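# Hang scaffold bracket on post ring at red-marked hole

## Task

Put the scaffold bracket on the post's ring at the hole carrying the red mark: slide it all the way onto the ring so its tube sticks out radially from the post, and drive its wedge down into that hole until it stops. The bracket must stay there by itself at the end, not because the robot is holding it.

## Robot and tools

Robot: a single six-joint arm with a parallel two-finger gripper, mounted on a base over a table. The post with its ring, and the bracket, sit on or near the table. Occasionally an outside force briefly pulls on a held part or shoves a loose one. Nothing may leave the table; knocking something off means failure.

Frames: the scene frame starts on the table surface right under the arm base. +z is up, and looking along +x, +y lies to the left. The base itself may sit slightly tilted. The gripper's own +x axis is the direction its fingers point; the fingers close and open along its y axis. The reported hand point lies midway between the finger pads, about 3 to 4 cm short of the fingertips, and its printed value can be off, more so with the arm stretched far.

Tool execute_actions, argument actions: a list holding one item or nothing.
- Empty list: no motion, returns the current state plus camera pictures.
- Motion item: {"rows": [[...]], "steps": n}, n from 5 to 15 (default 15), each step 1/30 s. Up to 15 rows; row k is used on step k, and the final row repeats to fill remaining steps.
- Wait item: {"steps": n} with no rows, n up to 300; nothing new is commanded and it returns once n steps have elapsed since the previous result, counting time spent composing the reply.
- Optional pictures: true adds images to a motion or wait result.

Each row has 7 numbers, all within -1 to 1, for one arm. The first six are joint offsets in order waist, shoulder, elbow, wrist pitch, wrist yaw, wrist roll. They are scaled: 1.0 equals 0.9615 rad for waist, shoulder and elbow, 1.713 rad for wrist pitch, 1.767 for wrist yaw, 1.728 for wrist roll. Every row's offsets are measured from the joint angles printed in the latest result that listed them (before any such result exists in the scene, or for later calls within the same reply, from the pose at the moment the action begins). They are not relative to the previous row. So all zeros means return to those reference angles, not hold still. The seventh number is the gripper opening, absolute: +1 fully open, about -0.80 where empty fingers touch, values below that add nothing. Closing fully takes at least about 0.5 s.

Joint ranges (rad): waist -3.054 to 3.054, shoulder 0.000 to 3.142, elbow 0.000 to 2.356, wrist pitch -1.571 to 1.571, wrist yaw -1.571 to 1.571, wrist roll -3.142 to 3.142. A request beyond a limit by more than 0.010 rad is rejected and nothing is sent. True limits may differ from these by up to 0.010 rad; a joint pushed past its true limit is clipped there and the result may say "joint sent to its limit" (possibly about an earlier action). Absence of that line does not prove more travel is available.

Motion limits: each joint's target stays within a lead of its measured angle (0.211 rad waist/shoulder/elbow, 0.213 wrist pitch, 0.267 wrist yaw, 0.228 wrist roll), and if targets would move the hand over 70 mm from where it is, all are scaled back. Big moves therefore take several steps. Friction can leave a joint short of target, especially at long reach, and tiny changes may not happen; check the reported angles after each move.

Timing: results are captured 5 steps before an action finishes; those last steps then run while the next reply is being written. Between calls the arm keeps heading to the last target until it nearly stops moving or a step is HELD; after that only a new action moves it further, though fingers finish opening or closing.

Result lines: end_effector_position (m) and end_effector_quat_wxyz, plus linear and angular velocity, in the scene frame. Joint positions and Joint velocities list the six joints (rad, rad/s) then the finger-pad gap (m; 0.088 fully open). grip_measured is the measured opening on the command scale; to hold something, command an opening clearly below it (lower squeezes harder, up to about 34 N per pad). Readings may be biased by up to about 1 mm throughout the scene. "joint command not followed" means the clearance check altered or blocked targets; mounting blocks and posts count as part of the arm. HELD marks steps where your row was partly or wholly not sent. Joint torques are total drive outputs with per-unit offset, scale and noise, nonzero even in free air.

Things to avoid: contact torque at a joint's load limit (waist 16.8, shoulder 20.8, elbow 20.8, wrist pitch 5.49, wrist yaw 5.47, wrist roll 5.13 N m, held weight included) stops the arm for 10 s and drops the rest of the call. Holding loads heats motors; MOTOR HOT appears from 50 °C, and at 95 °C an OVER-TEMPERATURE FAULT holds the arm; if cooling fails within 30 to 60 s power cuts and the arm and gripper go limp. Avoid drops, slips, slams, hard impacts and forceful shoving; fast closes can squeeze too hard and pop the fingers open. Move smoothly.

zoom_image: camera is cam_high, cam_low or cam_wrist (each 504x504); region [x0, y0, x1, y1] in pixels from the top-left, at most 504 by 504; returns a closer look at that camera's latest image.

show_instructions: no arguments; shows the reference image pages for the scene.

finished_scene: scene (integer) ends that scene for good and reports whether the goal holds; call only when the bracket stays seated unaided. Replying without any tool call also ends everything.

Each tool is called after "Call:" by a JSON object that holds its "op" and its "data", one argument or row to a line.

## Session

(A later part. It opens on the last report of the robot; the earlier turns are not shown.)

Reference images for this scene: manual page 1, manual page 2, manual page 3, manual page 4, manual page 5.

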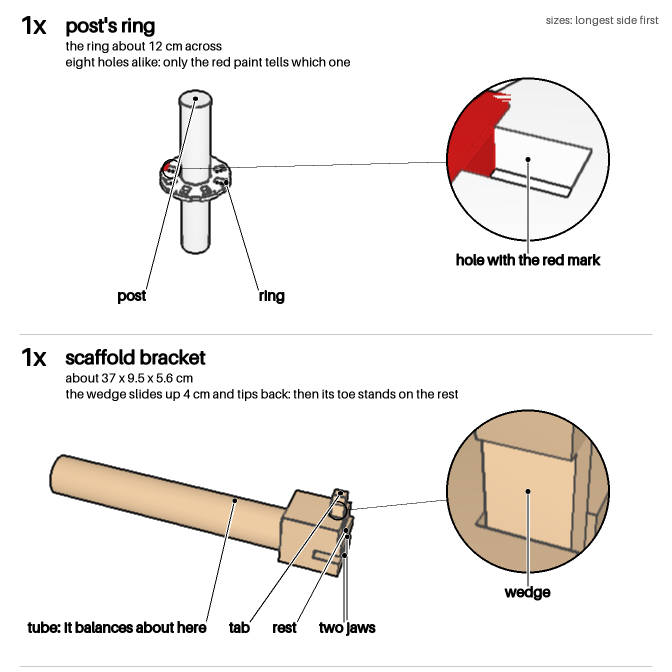

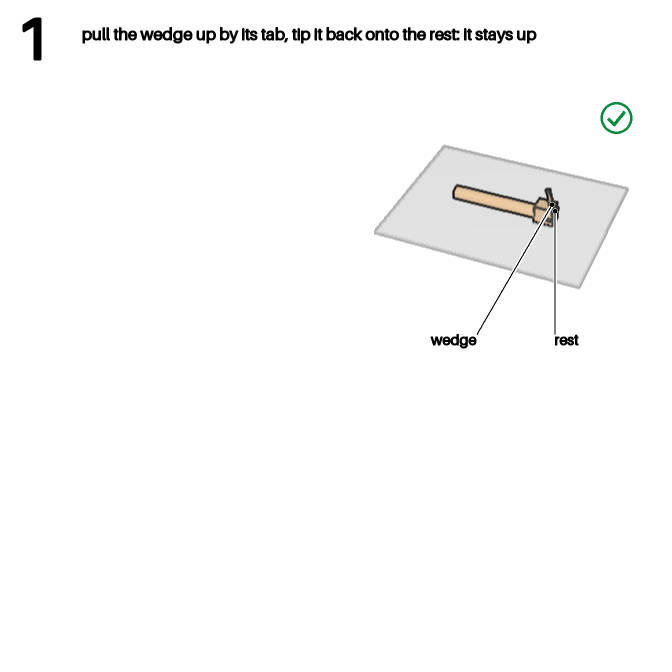

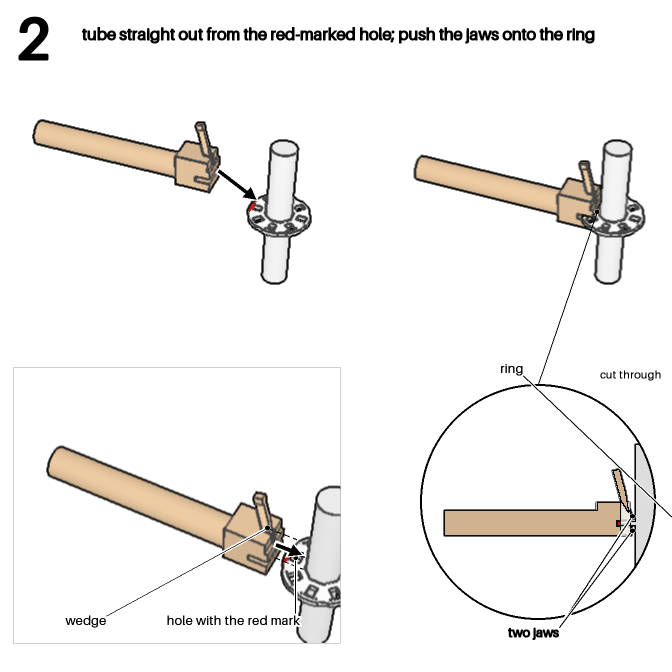

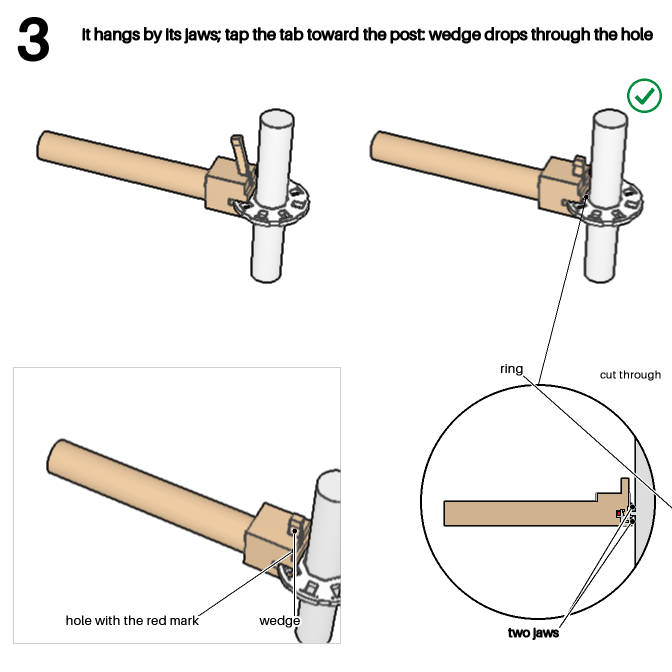

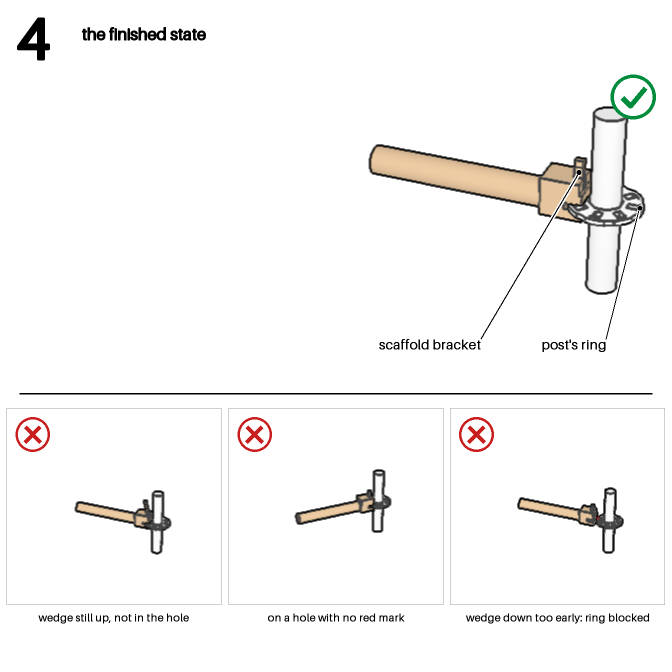

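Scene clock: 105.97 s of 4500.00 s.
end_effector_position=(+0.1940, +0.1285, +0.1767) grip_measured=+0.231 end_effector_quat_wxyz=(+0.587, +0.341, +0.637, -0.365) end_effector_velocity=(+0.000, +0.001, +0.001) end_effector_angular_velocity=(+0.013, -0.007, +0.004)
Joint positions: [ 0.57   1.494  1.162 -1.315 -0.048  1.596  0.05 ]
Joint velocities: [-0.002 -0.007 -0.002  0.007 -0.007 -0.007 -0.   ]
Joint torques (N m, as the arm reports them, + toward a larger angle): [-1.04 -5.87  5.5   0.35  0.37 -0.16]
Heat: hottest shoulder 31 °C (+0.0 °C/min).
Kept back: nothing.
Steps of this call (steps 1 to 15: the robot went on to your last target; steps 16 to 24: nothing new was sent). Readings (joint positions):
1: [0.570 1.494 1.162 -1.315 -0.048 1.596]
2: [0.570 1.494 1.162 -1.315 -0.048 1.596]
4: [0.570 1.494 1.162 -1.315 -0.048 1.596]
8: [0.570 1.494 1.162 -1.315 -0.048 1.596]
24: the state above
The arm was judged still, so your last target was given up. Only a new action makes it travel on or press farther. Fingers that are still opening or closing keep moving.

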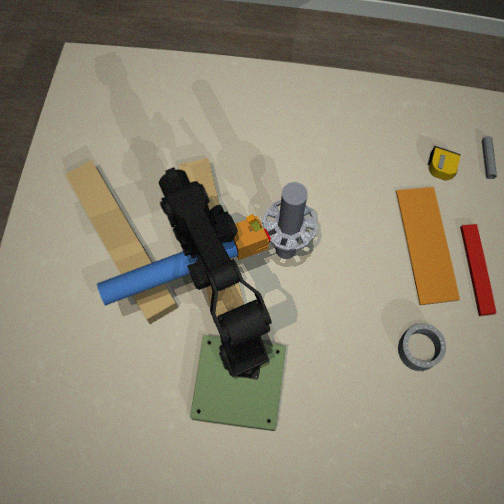

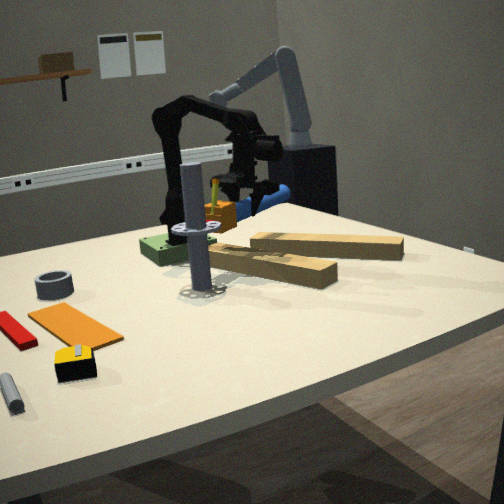

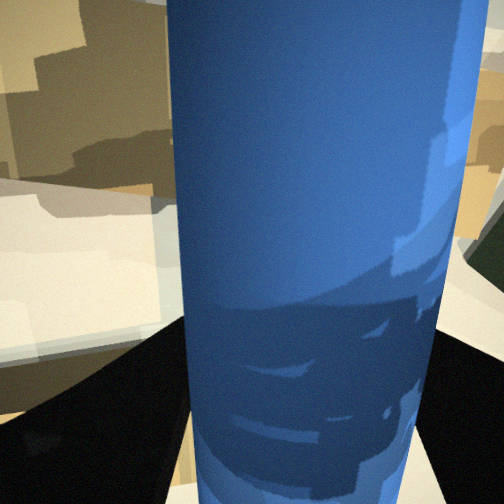

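Call:
{"op": "execute_actions", "data": {
  "actions": [
    {"rows": [[0.03,-0.03,0.02,0,0.005,0.017,-1]], "steps": 15}
  ],
  "pictures": true
}}

Call:
{"op": "zoom_image", "data": {
  "camera": "cam_low",
  "region": [190, 180, 250, 240]
}}

Call:
{"op": "zoom_image", "data": {
  "camera": "cam_high",
  "region": [207, 165, 337, 295]
}}

Scene clock: 106.70 s of 4500.00 s.
end_effector_position=(+0.1910, +0.1324, +0.1791) grip_measured=+0.231 end_effector_quat_wxyz=(+0.592, +0.342, +0.633, -0.363) end_effector_velocity=(-0.005, +0.003, +0.000) end_effector_angular_velocity=(+0.026, +0.026, -0.012)
Joint positions: [ 0.596  1.483  1.162 -1.315 -0.04   1.622  0.05 ]
Joint velocities: [-0.002 -0.002 -0.002 -0.007 -0.037  0.007  0.   ]
Joint torques (N m, as the arm reports them, + toward a larger angle): [ 0.24 -7.52  6.21  0.35  0.    0.08]
Heat: hottest shoulder 31 °C (+0.0 °C/min).
Steps of this call (steps 1 to 12: nothing new was sent; steps 13 to 22: the first 10 steps of this action). Readings (joint positions):
13: [0.572 1.493 1.162 -1.315 -0.045 1.599]
14: [0.577 1.492 1.162 -1.315 -0.041 1.606]
16: [0.588 1.488 1.162 -1.315 -0.040 1.615]
20: [0.596 1.483 1.162 -1.315 -0.040 1.621]
22: the state above

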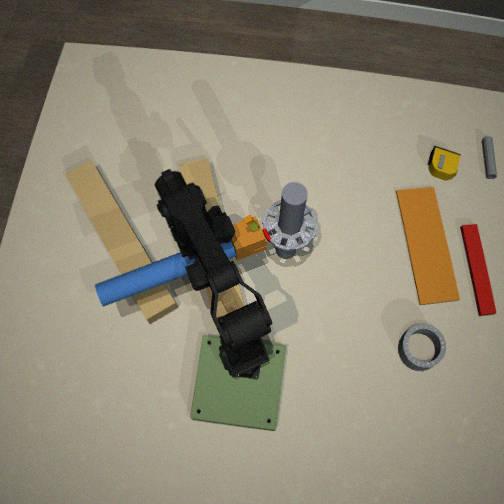

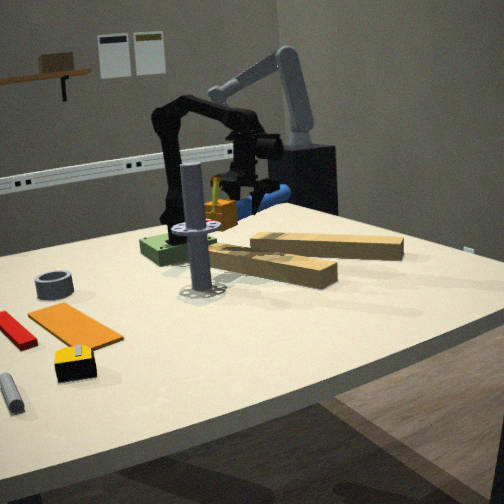

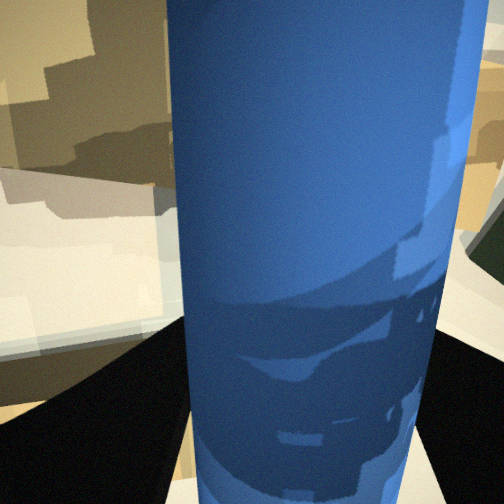

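Region (190, 180, 250, 240) of cam_low's 504x504 image, scaled by 8.400, with more detail than that image has.

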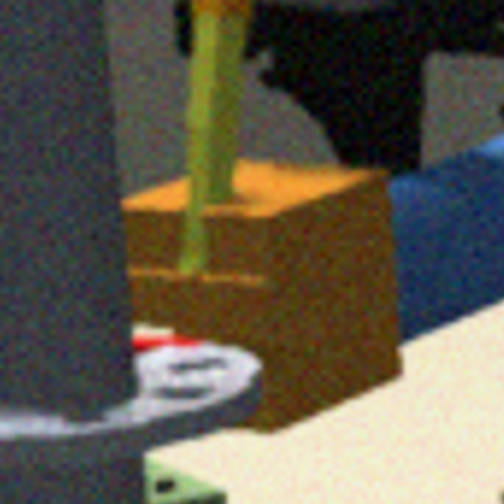

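Region (207, 165, 337, 295) of cam_high's 504x504 image, scaled by 3.877, with more detail than that image has.

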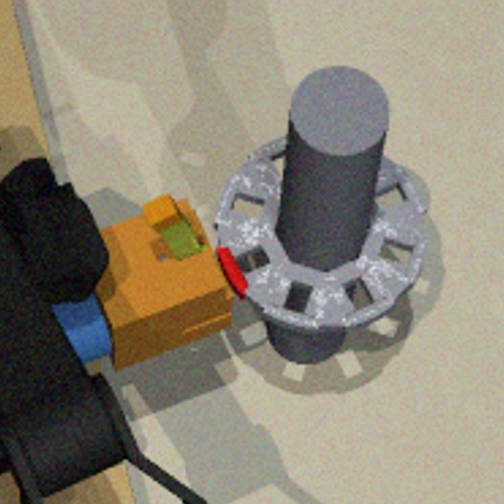

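Call:
{"op": "execute_actions", "data": {
  "actions": [
    {"rows": [[0.0,-0.005,-0.05,0.035,0.026,0.0,-1]], "steps": 15}
  ],
  "pictures": true
}}

Call:
{"op": "zoom_image", "data": {
  "camera": "cam_low",
  "region": [190, 180, 250, 240]
}}

Scene clock: 109.93 s of 4500.00 s.
end_effector_position=(+0.1932, +0.1289, +0.1660) grip_measured=+0.231 end_effector_quat_wxyz=(+0.604, +0.337, +0.622, -0.366) end_effector_velocity=(+0.003, +0.001, -0.003) end_effector_angular_velocity=(+0.000, -0.014, -0.004)
Joint positions: [ 0.6    1.484  1.112 -1.26  -0.006  1.624  0.05 ]
Joint velocities: [ 0.002  0.002 -0.007  0.022  0.007  0.007 -0.   ]
Joint torques (N m, as the arm reports them, + toward a larger angle): [-0.49 -6.23  4.75  0.6   0.46 -0.06]
Heat: hottest shoulder 31 °C (+0.0 °C/min).
Steps of this call (steps 1 to 5: the last 5 steps of your previous action; steps 6 to 15: the robot went on to your last target; steps 16 to 87: nothing new was sent; steps 88 to 97: the first 10 steps of this action). Readings (joint positions):
88: [0.596 1.482 1.156 -1.307 -0.037 1.623]
89: [0.597 1.481 1.145 -1.287 -0.025 1.623]
91: [0.597 1.483 1.127 -1.267 -0.010 1.622]
95: [0.599 1.484 1.113 -1.262 -0.007 1.621]
97: the state above

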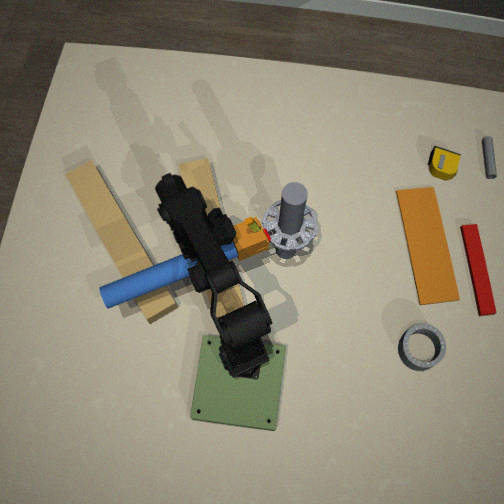

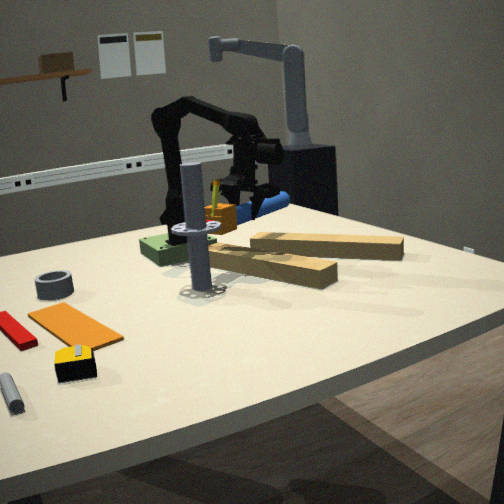

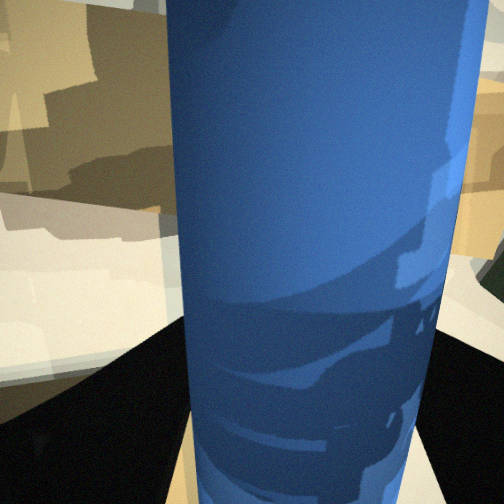

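Region (190, 180, 250, 240) of cam_low's 504x504 image, scaled by 8.400, with more detail than that image has.

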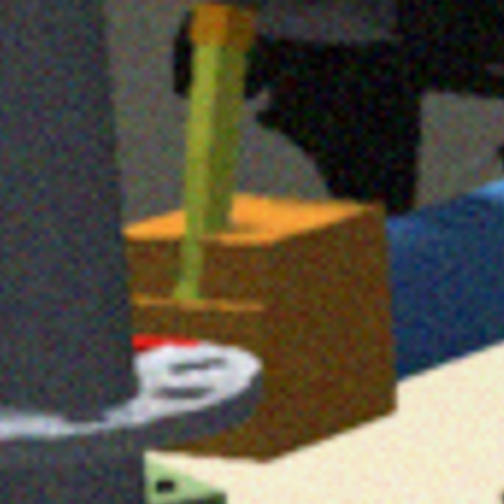

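Call:
{"op": "execute_actions", "data": {
  "actions": [
    {"rows": [[0.0,-0.005,0.042,-0.015,0.005,0.0,-1]], "steps": 15}
  ],
  "pictures": true
}}

Call:
{"op": "zoom_image", "data": {
  "camera": "cam_low",
  "region": [190, 180, 250, 240]
}}

Scene clock: 110.43 s of 4500.00 s.
end_effector_position=(+0.1936, +0.1291, +0.1704) grip_measured=+0.231 end_effector_quat_wxyz=(+0.604, +0.336, +0.622, -0.368) end_effector_velocity=(-0.006, -0.003, +0.003) end_effector_angular_velocity=(-0.009, +0.026, -0.010)
Joint positions: [ 0.6    1.486  1.131 -1.28  -0.005  1.625  0.05 ]
Joint velocities: [-0.002 -0.002  0.007 -0.037 -0.007  0.007 -0.   ]
Joint torques (N m, as the arm reports them, + toward a larger angle): [-0.2  -6.21  6.33  0.02  0.33 -0.04]
Heat: hottest shoulder 31 °C (+0.0 °C/min).
Steps of this call (steps 1 to 5: the last 5 steps of your previous action; steps 6 to 15: the first 10 steps of this action). Readings (joint positions):
6: [0.600 1.484 1.113 -1.260 -0.006 1.625]
7: [0.600 1.485 1.116 -1.264 -0.006 1.624]
9: [0.600 1.486 1.123 -1.274 -0.006 1.624]
13: [0.600 1.486 1.130 -1.278 -0.005 1.625]
15: the state above

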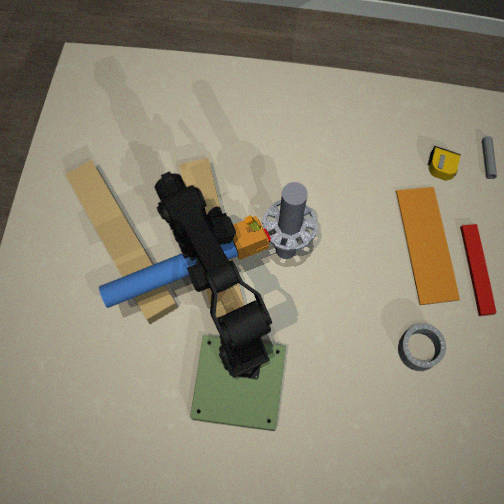

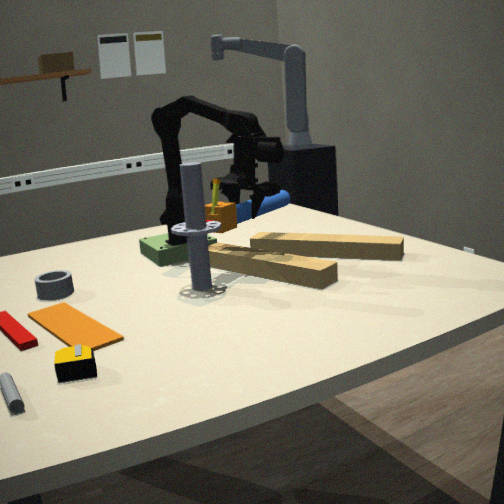

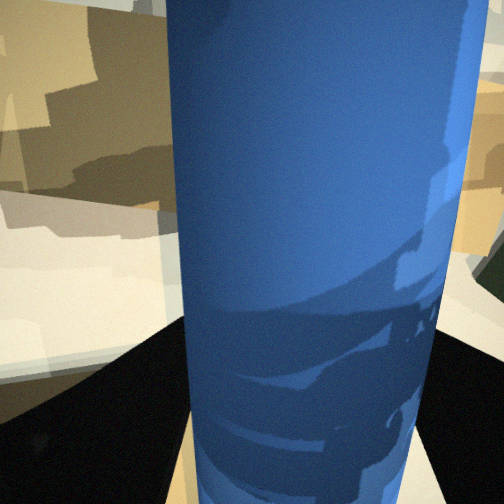

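Region (190, 180, 250, 240) of cam_low's 504x504 image, scaled by 8.400, with more detail than that image has.

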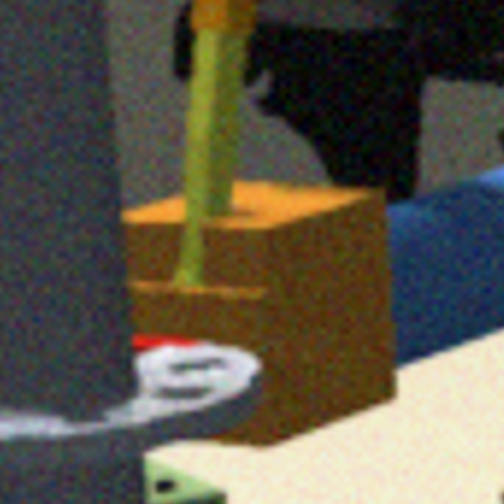

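Face top ≈224. Push lightly.

Call:
{"op": "execute_actions", "data": {
  "actions": [
    {"rows": [[-0.008,-0.005,0.012,-0.005,0.005,-0.004,-1],[-0.016,-0.005,0.012,-0.005,0.005,-0.008,-1],[-0.024,-0.005,0.012,-0.005,0.005,-0.012,-1],[-0.032,-0.005,0.012,-0.005,0.005,-0.016,-1],[-0.04,-0.005,0.012,-0.005,0.005,-0.02,-1],[-0.046,-0.005,0.012,-0.005,0.005,-0.024,-1],[-0.052,-0.005,0.012,-0.005,0.005,-0.028,-1],[-0.058,-0.005,0.012,-0.005,0.005,-0.032,-1]], "steps": 15}
  ],
  "pictures": true
}}

Call:
{"op": "zoom_image", "data": {
  "camera": "cam_low",
  "region": [190, 180, 250, 240]
}}

Call:
{"op": "zoom_image", "data": {
  "camera": "cam_high",
  "region": [207, 165, 337, 295]
}}

Scene clock: 111.10 s of 4500.00 s.
end_effector_position=(+0.1923, +0.1276, +0.1707) grip_measured=+0.231 end_effector_quat_wxyz=(+0.595, +0.335, +0.636, -0.361) end_effector_velocity=(-0.007, -0.004, +0.001) end_effector_angular_velocity=(+0.041, +0.067, +0.020)
Joint positions: [ 0.578  1.486  1.131 -1.289 -0.036  1.589  0.05 ]
Joint velocities: [-0.042 -0.002 -0.002 -0.037 -0.066 -0.066 -0.   ]
Joint torques (N m, as the arm reports them, + toward a larger angle): [-3.07 -5.97  5.49  0.44  1.71 -0.42]
Heat: hottest shoulder 31 °C (+0.0 °C/min).
Steps of this call (steps 1 to 5: the last 5 steps of your previous action; steps 6 to 10: the robot went on to your last target; steps 11 to 20: the first 10 steps of this action). Readings (joint positions):
11: [0.600 1.486 1.131 -1.281 -0.005 1.624]
12: [0.600 1.486 1.131 -1.282 -0.006 1.622]
14: [0.597 1.486 1.131 -1.285 -0.010 1.616]
18: [0.583 1.486 1.131 -1.287 -0.029 1.596]
20: the state above

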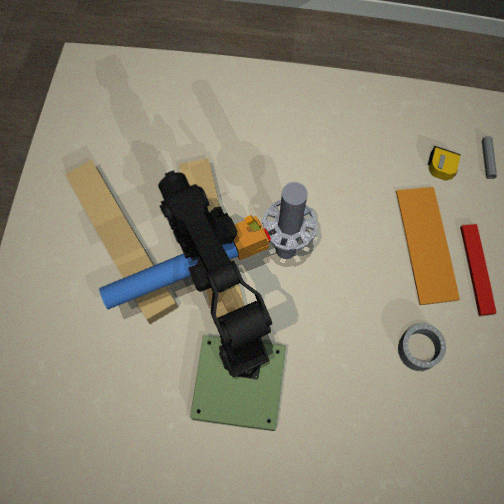

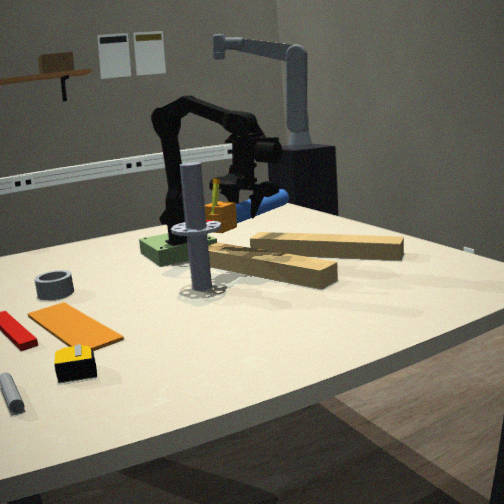

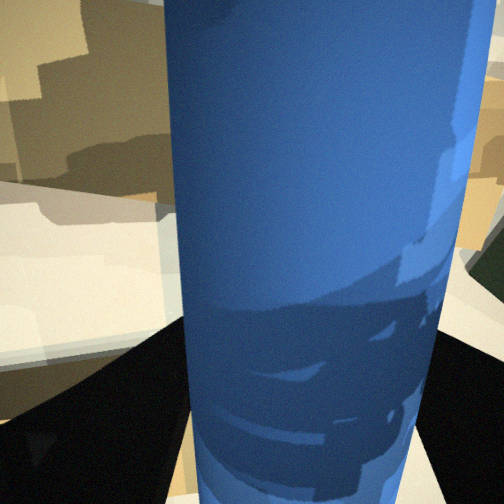

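Region (190, 180, 250, 240) of cam_low's 504x504 image, scaled by 8.400, with more detail than that image has.

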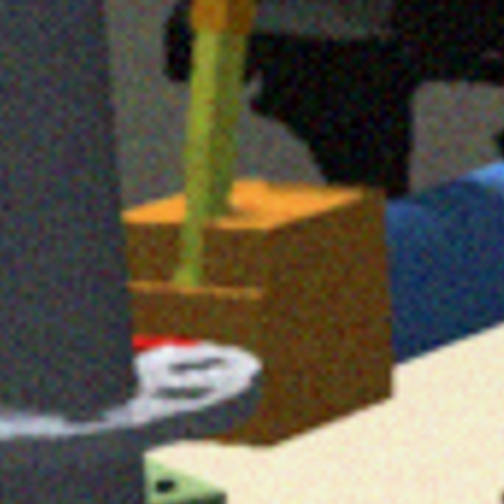

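Region (207, 165, 337, 295) of cam_high's 504x504 image, scaled by 3.877, with more detail than that image has.

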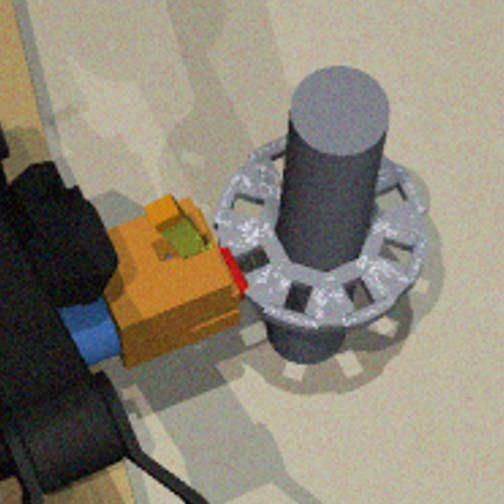

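Call:
{"op": "execute_actions", "data": {
  "actions": [
    {"rows": [[-0.006,-0.005,0.008,0,0.015,-0.003,-1],[-0.006,-0.005,0.004,0,0.015,-0.003,-1],[-0.006,-0.005,0.0,0,0.015,-0.003,-1],[-0.006,-0.005,-0.004,0,0.015,-0.003,-1],[-0.006,-0.005,-0.008,0,0.015,-0.003,-1],[-0.006,-0.005,-0.012,0,0.015,-0.003,-1],[-0.006,-0.005,-0.015,0,0.015,-0.003,-1],[-0.006,-0.005,-0.018,0,0.015,-0.003,-1],[-0.006,-0.005,-0.021,0,0.015,-0.003,-1],[-0.006,-0.005,-0.024,0,0.015,-0.003,-1],[-0.006,-0.005,-0.027,0,0.015,-0.003,-1],[-0.006,-0.005,-0.03,0,0.015,-0.003,-1]], "steps": 15}
  ],
  "pictures": true
}}

Call:
{"op": "zoom_image", "data": {
  "camera": "cam_low",
  "region": [190, 180, 250, 240]
}}

Scene clock: 112.90 s of 4500.00 s.
end_effector_position=(+0.1901, +0.1264, +0.1676) grip_measured=+0.231 end_effector_quat_wxyz=(+0.598, +0.325, +0.637, -0.361) end_effector_velocity=(-0.010, -0.010, -0.015) end_effector_angular_velocity=(-0.059, +0.028, +0.051)
Joint positions: [ 0.585  1.486  1.119 -1.286 -0.026  1.581  0.05 ]
Joint velocities: [ 0.012  0.002 -0.061  0.007  0.037 -0.037 -0.   ]
Joint torques (N m, as the arm reports them, + toward a larger angle): [-1.44 -5.99  3.84  0.09  0.7   0.08]
Heat: hottest shoulder 31 °C (+0.0 °C/min).
Steps of this call (steps 1 to 5: the last 5 steps of your previous action; steps 6 to 15: the robot went on to your last target; steps 16 to 44: nothing new was sent; steps 45 to 54: the first 10 steps of this action). Readings (joint positions):
45: [0.575 1.486 1.131 -1.290 -0.040 1.582]
46: [0.577 1.486 1.131 -1.290 -0.038 1.583]
48: [0.579 1.486 1.128 -1.289 -0.034 1.583]
52: [0.583 1.486 1.122 -1.287 -0.028 1.583]
54: the state above

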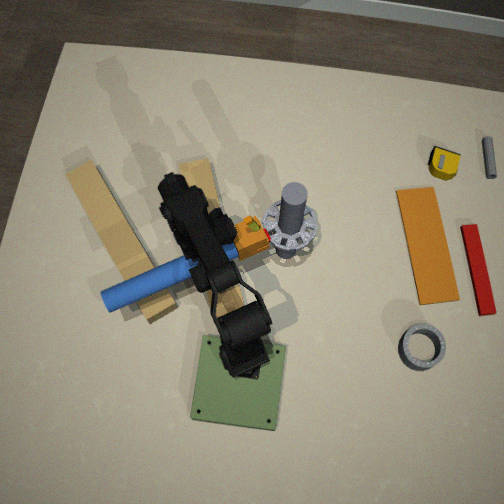

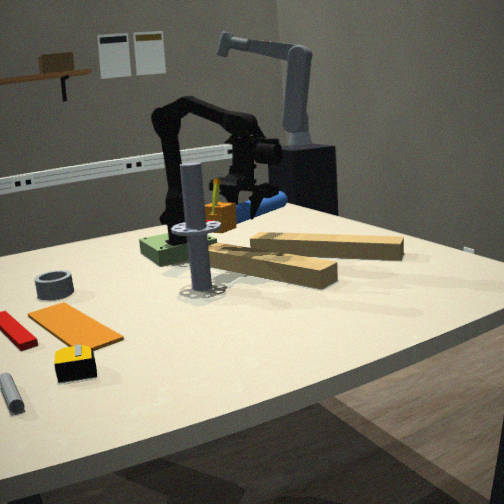

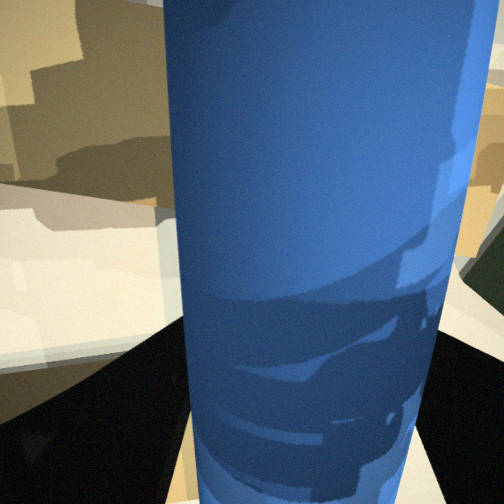

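Region (190, 180, 250, 240) of cam_low's 504x504 image, scaled by 8.400, with more detail than that image has.

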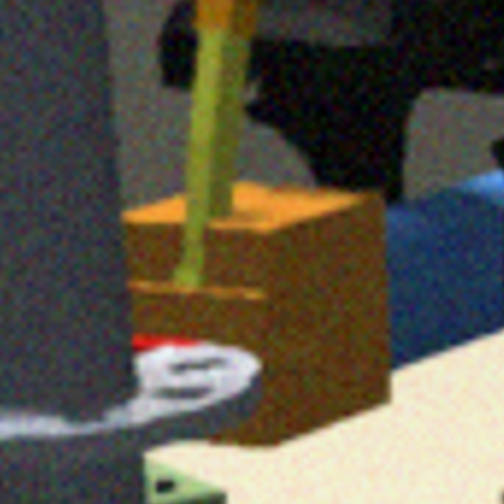

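Call:
{"op": "execute_actions", "data": {
  "actions": [],
  "pictures": true
}}

Call:
{"op": "zoom_image", "data": {
  "camera": "cam_low",
  "region": [150, 150, 310, 310]
}}

Call:
{"op": "zoom_image", "data": {
  "camera": "cam_high",
  "region": [207, 165, 337, 295]
}}

Scene clock: 113.10 s of 4500.00 s.
end_effector_position=(+0.1882, +0.1251, +0.1645) grip_measured=+0.231 end_effector_quat_wxyz=(+0.599, +0.320, +0.639, -0.362) end_effector_velocity=(-0.004, -0.002, -0.008) end_effector_angular_velocity=(-0.002, +0.014, -0.025)
Joint positions: [ 0.586  1.486  1.106 -1.282 -0.024  1.577  0.05 ]
Joint velocities: [-0.002 -0.002 -0.037  0.022 -0.007  0.022 -0.   ]
Joint torques (N m, as the arm reports them, + toward a larger angle): [-1.41 -6.    4.25 -0.21  0.61  0.2 ]
Heat: hottest shoulder 31 °C (+0.0 °C/min).
Kept back: nothing.
Steps of this call (steps 1 to 5: the last 5 steps of your previous action; step 6: the robot went on to your last target). Readings (joint positions):
1: [0.585 1.486 1.116 -1.285 -0.026 1.580]
2: [0.586 1.486 1.114 -1.284 -0.025 1.579]
4: [0.586 1.486 1.109 -1.283 -0.024 1.577]
6: the state above

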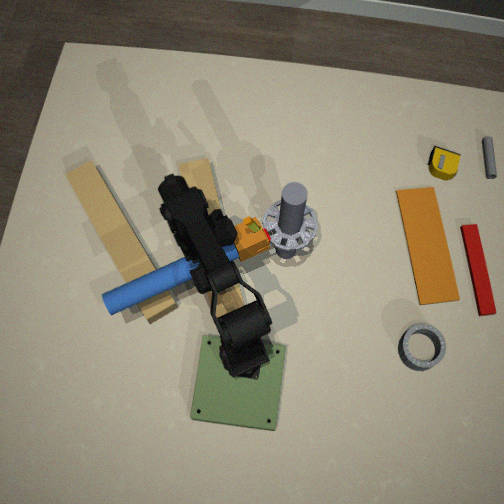

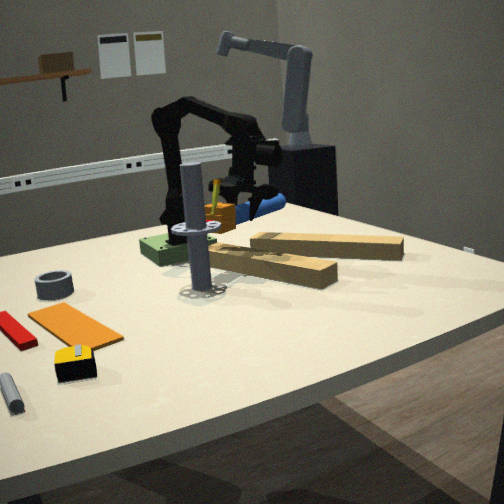

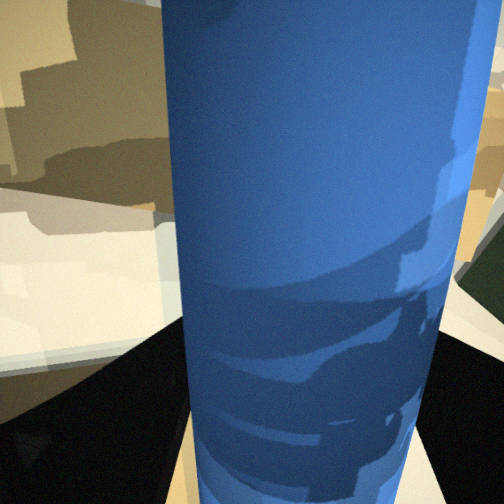

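Region (150, 150, 310, 310) of cam_low's 504x504 image, scaled by 3.150, with more detail than that image has.

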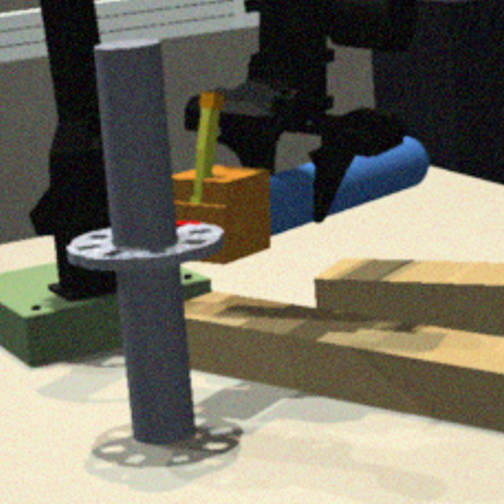

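Region (207, 165, 337, 295) of cam_high's 504x504 image, scaled by 3.877, with more detail than that image has.

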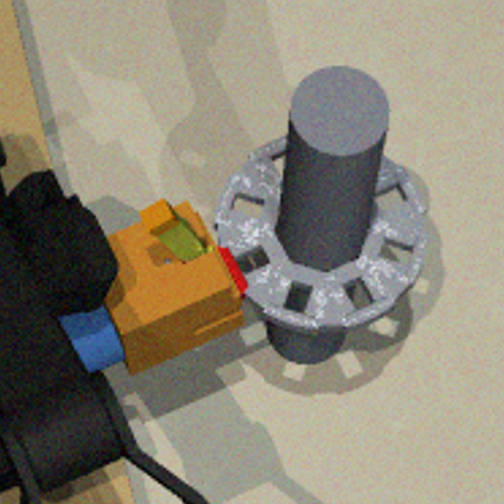

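Call:
{"op": "execute_actions", "data": {
  "actions": [
    {"rows": [[-0.008,-0.005,0.01,0,0.012,0,-1],[-0.008,-0.005,0.016,0,0.012,0,-1],[-0.008,-0.005,0.022,0,0.012,0,-1],[-0.009,-0.005,0.027,0,0.012,0,-1],[-0.01,-0.005,0.032,0,0.012,0,-1],[-0.011,-0.005,0.036,0,0.012,0,-1],[-0.012,-0.005,0.04,0,0.012,0,-1],[-0.013,-0.005,0.043,0,0.012,0,-1],[-0.014,-0.005,0.046,0,0.012,0,-1],[-0.015,-0.005,0.048,0,0.012,0,-1]], "steps": 15}
  ]
}}

Call:
{"op": "execute_actions", "data": {
  "actions": [],
  "pictures": true
}}

Call:
{"op": "zoom_image", "data": {
  "camera": "cam_low",
  "region": [150, 150, 310, 310]
}}

Call:
{"op": "zoom_image", "data": {
  "camera": "cam_high",
  "region": [207, 165, 337, 295]
}}

Scene clock: 113.73 s of 4500.00 s.
end_effector_position=(+0.1906, +0.1265, +0.1672) grip_measured=+0.231 end_effector_quat_wxyz=(+0.598, +0.327, +0.636, -0.362) end_effector_velocity=(+0.012, +0.010, +0.024) end_effector_angular_velocity=(+0.073, -0.025, -0.081)
Joint positions: [ 0.585  1.488  1.118 -1.284 -0.026  1.585  0.05 ]
Joint velocities: [-0.027 -0.002  0.095 -0.037 -0.051  0.051 -0.   ]
Joint torques (N m, as the arm reports them, + toward a larger angle): [-1.21 -6.09  6.83  0.47  1.02 -0.25]
Heat: hottest shoulder 31 °C (+0.0 °C/min).
Steps of this call (steps 1 to 9: the robot went on to your last target; steps 10 to 19: the first 10 steps of this action). Readings (joint positions):
10: [0.586 1.486 1.105 -1.282 -0.024 1.577]
11: [0.586 1.486 1.105 -1.282 -0.023 1.577]
13: [0.587 1.487 1.105 -1.282 -0.023 1.577]
17: [0.586 1.488 1.112 -1.283 -0.024 1.583]
19: the state above

Scene clock: 113.90 s of 4500.00 s.
end_effector_position=(+0.1918, +0.1272, +0.1688) grip_measured=+0.231 end_effector_quat_wxyz=(+0.598, +0.330, +0.635, -0.361) end_effector_velocity=(-0.005, +0.000, +0.001) end_effector_angular_velocity=(+0.009, +0.026, -0.011)
Joint positions: [ 0.583  1.488  1.125 -1.285 -0.028  1.586  0.05 ]
Joint velocities: [-0.002 -0.002  0.002 -0.022 -0.022  0.007 -0.   ]
Joint torques (N m, as the arm reports them, + toward a larger angle): [-1.16 -6.1   6.9   0.55  1.07 -0.3 ]
Heat: hottest shoulder 31 °C (+0.0 °C/min).
Kept back: nothing.
Steps of this call (steps 1 to 5: the last 5 steps of your previous action). Readings (joint positions):
1: [0.584 1.488 1.121 -1.284 -0.027 1.585]
2: [0.584 1.488 1.123 -1.285 -0.028 1.586]
4: [0.584 1.488 1.125 -1.285 -0.028 1.586]
5: the state above

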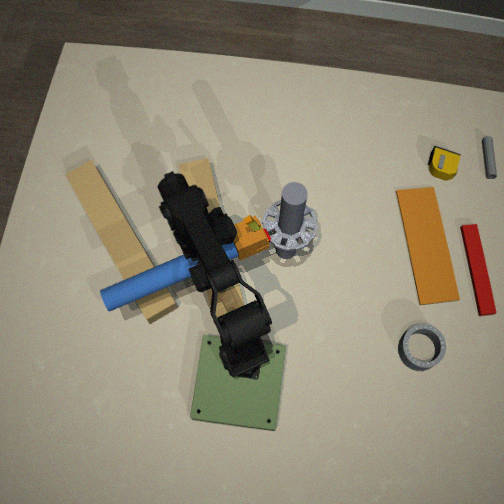

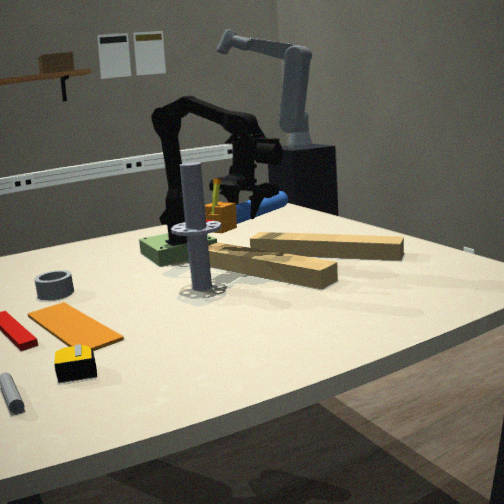

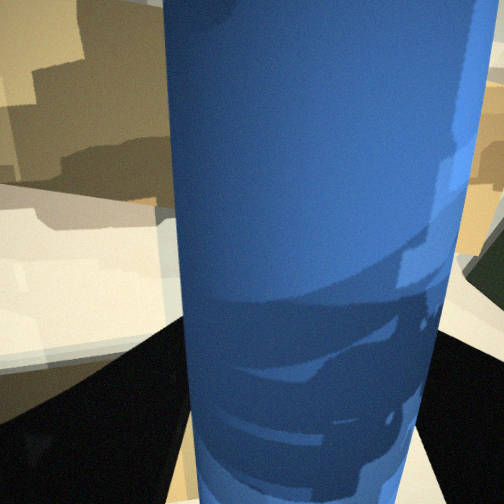

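Region (150, 150, 310, 310) of cam_low's 504x504 image, scaled by 3.150, with more detail than that image has.

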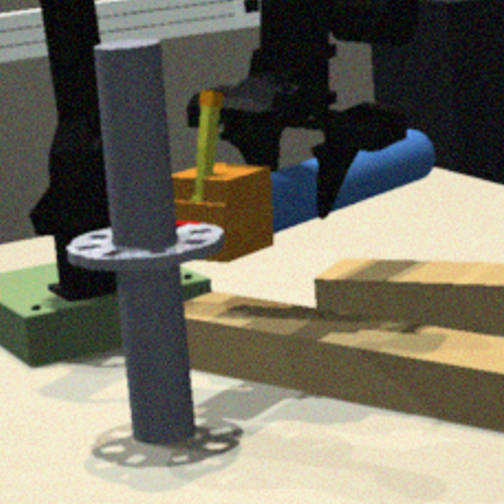

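Region (207, 165, 337, 295) of cam_high's 504x504 image, scaled by 3.877, with more detail than that image has.

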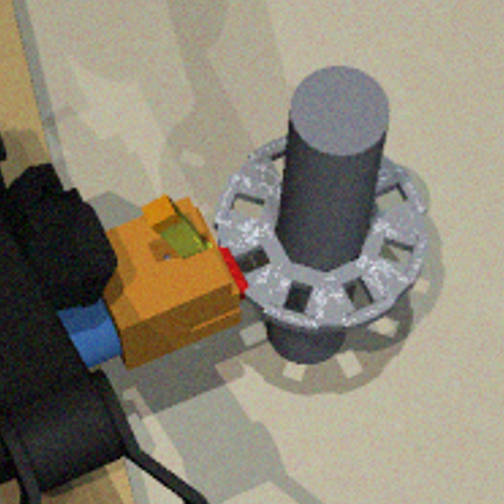

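Call:
{"op": "execute_actions", "data": {
  "actions": [
    {"rows": [[-0.012,-0.005,0.012,0,0.014,-0.002,-1],[-0.014,-0.005,0.016,0,0.014,-0.003,-1],[-0.016,-0.005,0.02,0,0.014,-0.004,-1],[-0.018,-0.005,0.024,0,0.014,-0.005,-1],[-0.02,-0.005,0.028,0,0.014,-0.006,-1],[-0.022,-0.005,0.031,0,0.014,-0.007,-1],[-0.024,-0.005,0.034,0,0.014,-0.008,-1],[-0.026,-0.005,0.037,0,0.014,-0.009,-1],[-0.028,-0.005,0.04,0,0.014,-0.01,-1]], "steps": 15}
  ]
}}

Call:
{"op": "execute_actions", "data": {
  "actions": [],
  "pictures": true
}}

Call:
{"op": "zoom_image", "data": {
  "camera": "cam_low",
  "region": [150, 150, 310, 310]
}}

Call:
{"op": "zoom_image", "data": {
  "camera": "cam_high",
  "region": [207, 165, 337, 295]
}}

Scene clock: 114.93 s of 4500.00 s.
end_effector_position=(+0.1926, +0.1277, +0.1705) grip_measured=+0.231 end_effector_quat_wxyz=(+0.595, +0.334, +0.637, -0.360) end_effector_velocity=(+0.004, +0.002, +0.010) end_effector_angular_velocity=(+0.053, +0.013, -0.032)
Joint positions: [ 0.578  1.488  1.132 -1.289 -0.036  1.585  0.05 ]
Joint velocities: [-0.037 -0.002  0.037 -0.022 -0.051 -0.007 -0.   ]
Joint torques (N m, as the arm reports them, + toward a larger angle): [-1.97 -5.97  6.99  0.61  1.48 -0.44]
Heat: hottest shoulder 31 °C (+0.0 °C/min).
Steps of this call (steps 1 to 15: the robot went on to your last target; steps 16 to 21: nothing new was sent; steps 22 to 31: the first 10 steps of this action). Readings (joint positions):
22: [0.583 1.488 1.126 -1.285 -0.028 1.587]
23: [0.583 1.488 1.126 -1.285 -0.028 1.587]
25: [0.583 1.488 1.126 -1.285 -0.028 1.587]
29: [0.581 1.488 1.129 -1.287 -0.032 1.586]
31: the state above

Scene clock: 115.10 s of 4500.00 s.
end_effector_position=(+0.1930, +0.1279, +0.1711) grip_measured=+0.231 end_effector_quat_wxyz=(+0.594, +0.335, +0.637, -0.359) end_effector_velocity=(-0.001, -0.000, +0.001) end_effector_angular_velocity=(+0.004, +0.006, -0.010)
Joint positions: [ 0.576  1.488  1.134 -1.289 -0.039  1.585  0.05 ]
Joint velocities: [-0.002 -0.002  0.002 -0.007 -0.007  0.007 -0.   ]
Joint torques (N m, as the arm reports them, + toward a larger angle): [-1.96 -5.97  7.15  0.65  1.5  -0.5 ]
Heat: hottest shoulder 31 °C (+0.0 °C/min).
Kept back: nothing.
Steps of this call (steps 1 to 5: the last 5 steps of your previous action). Readings (joint positions):
1: [0.577 1.488 1.133 -1.289 -0.037 1.585]
2: [0.576 1.488 1.134 -1.289 -0.038 1.585]
4: [0.576 1.488 1.134 -1.289 -0.039 1.585]
5: the state above

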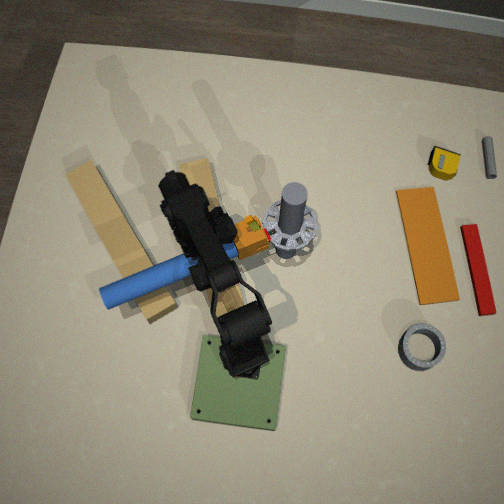

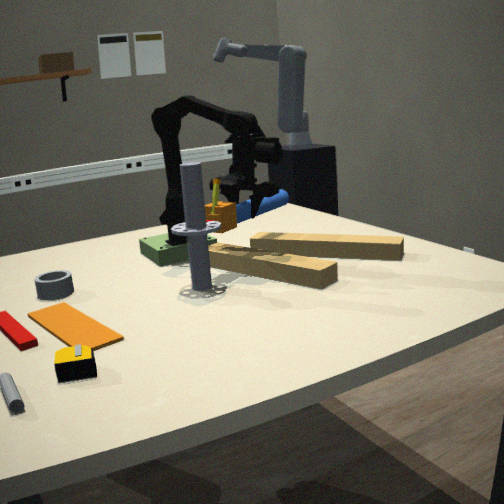

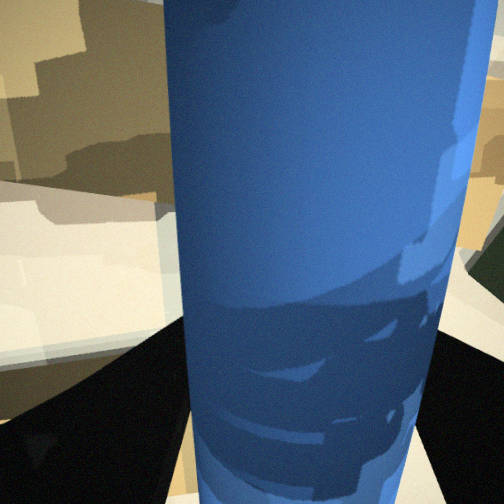

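Region (150, 150, 310, 310) of cam_low's 504x504 image, scaled by 3.150, with more detail than that image has.

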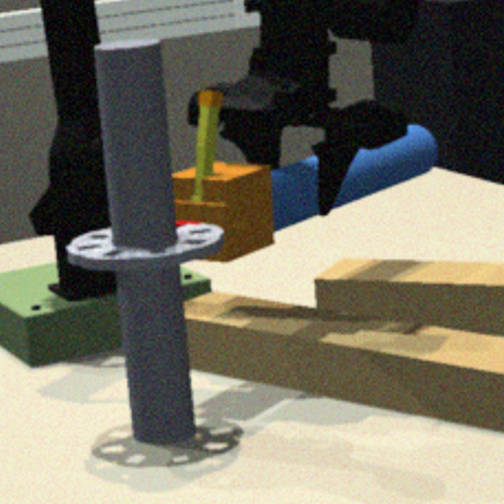

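Region (207, 165, 337, 295) of cam_high's 504x504 image, scaled by 3.877, with more detail than that image has.

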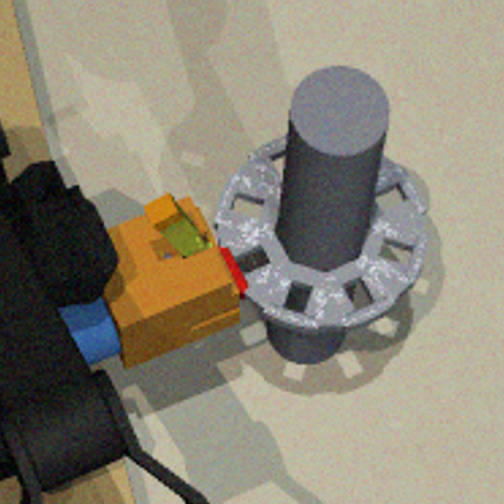

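Call:
{"op": "zoom_image", "data": {
  "camera": "cam_high",
  "region": [230, 205, 290, 265]
}}

Region (230, 205, 290, 265) of cam_high's 504x504 image, scaled by 8.400, with more detail than that image has.

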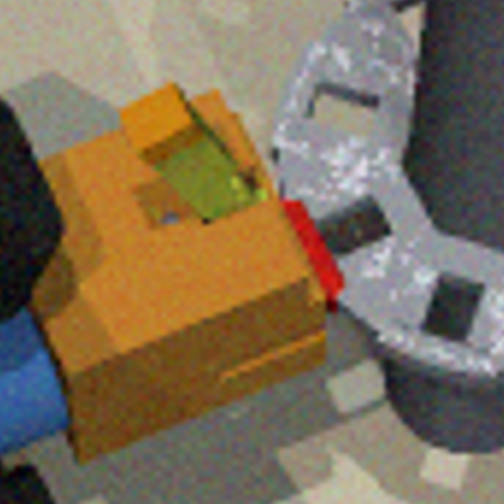

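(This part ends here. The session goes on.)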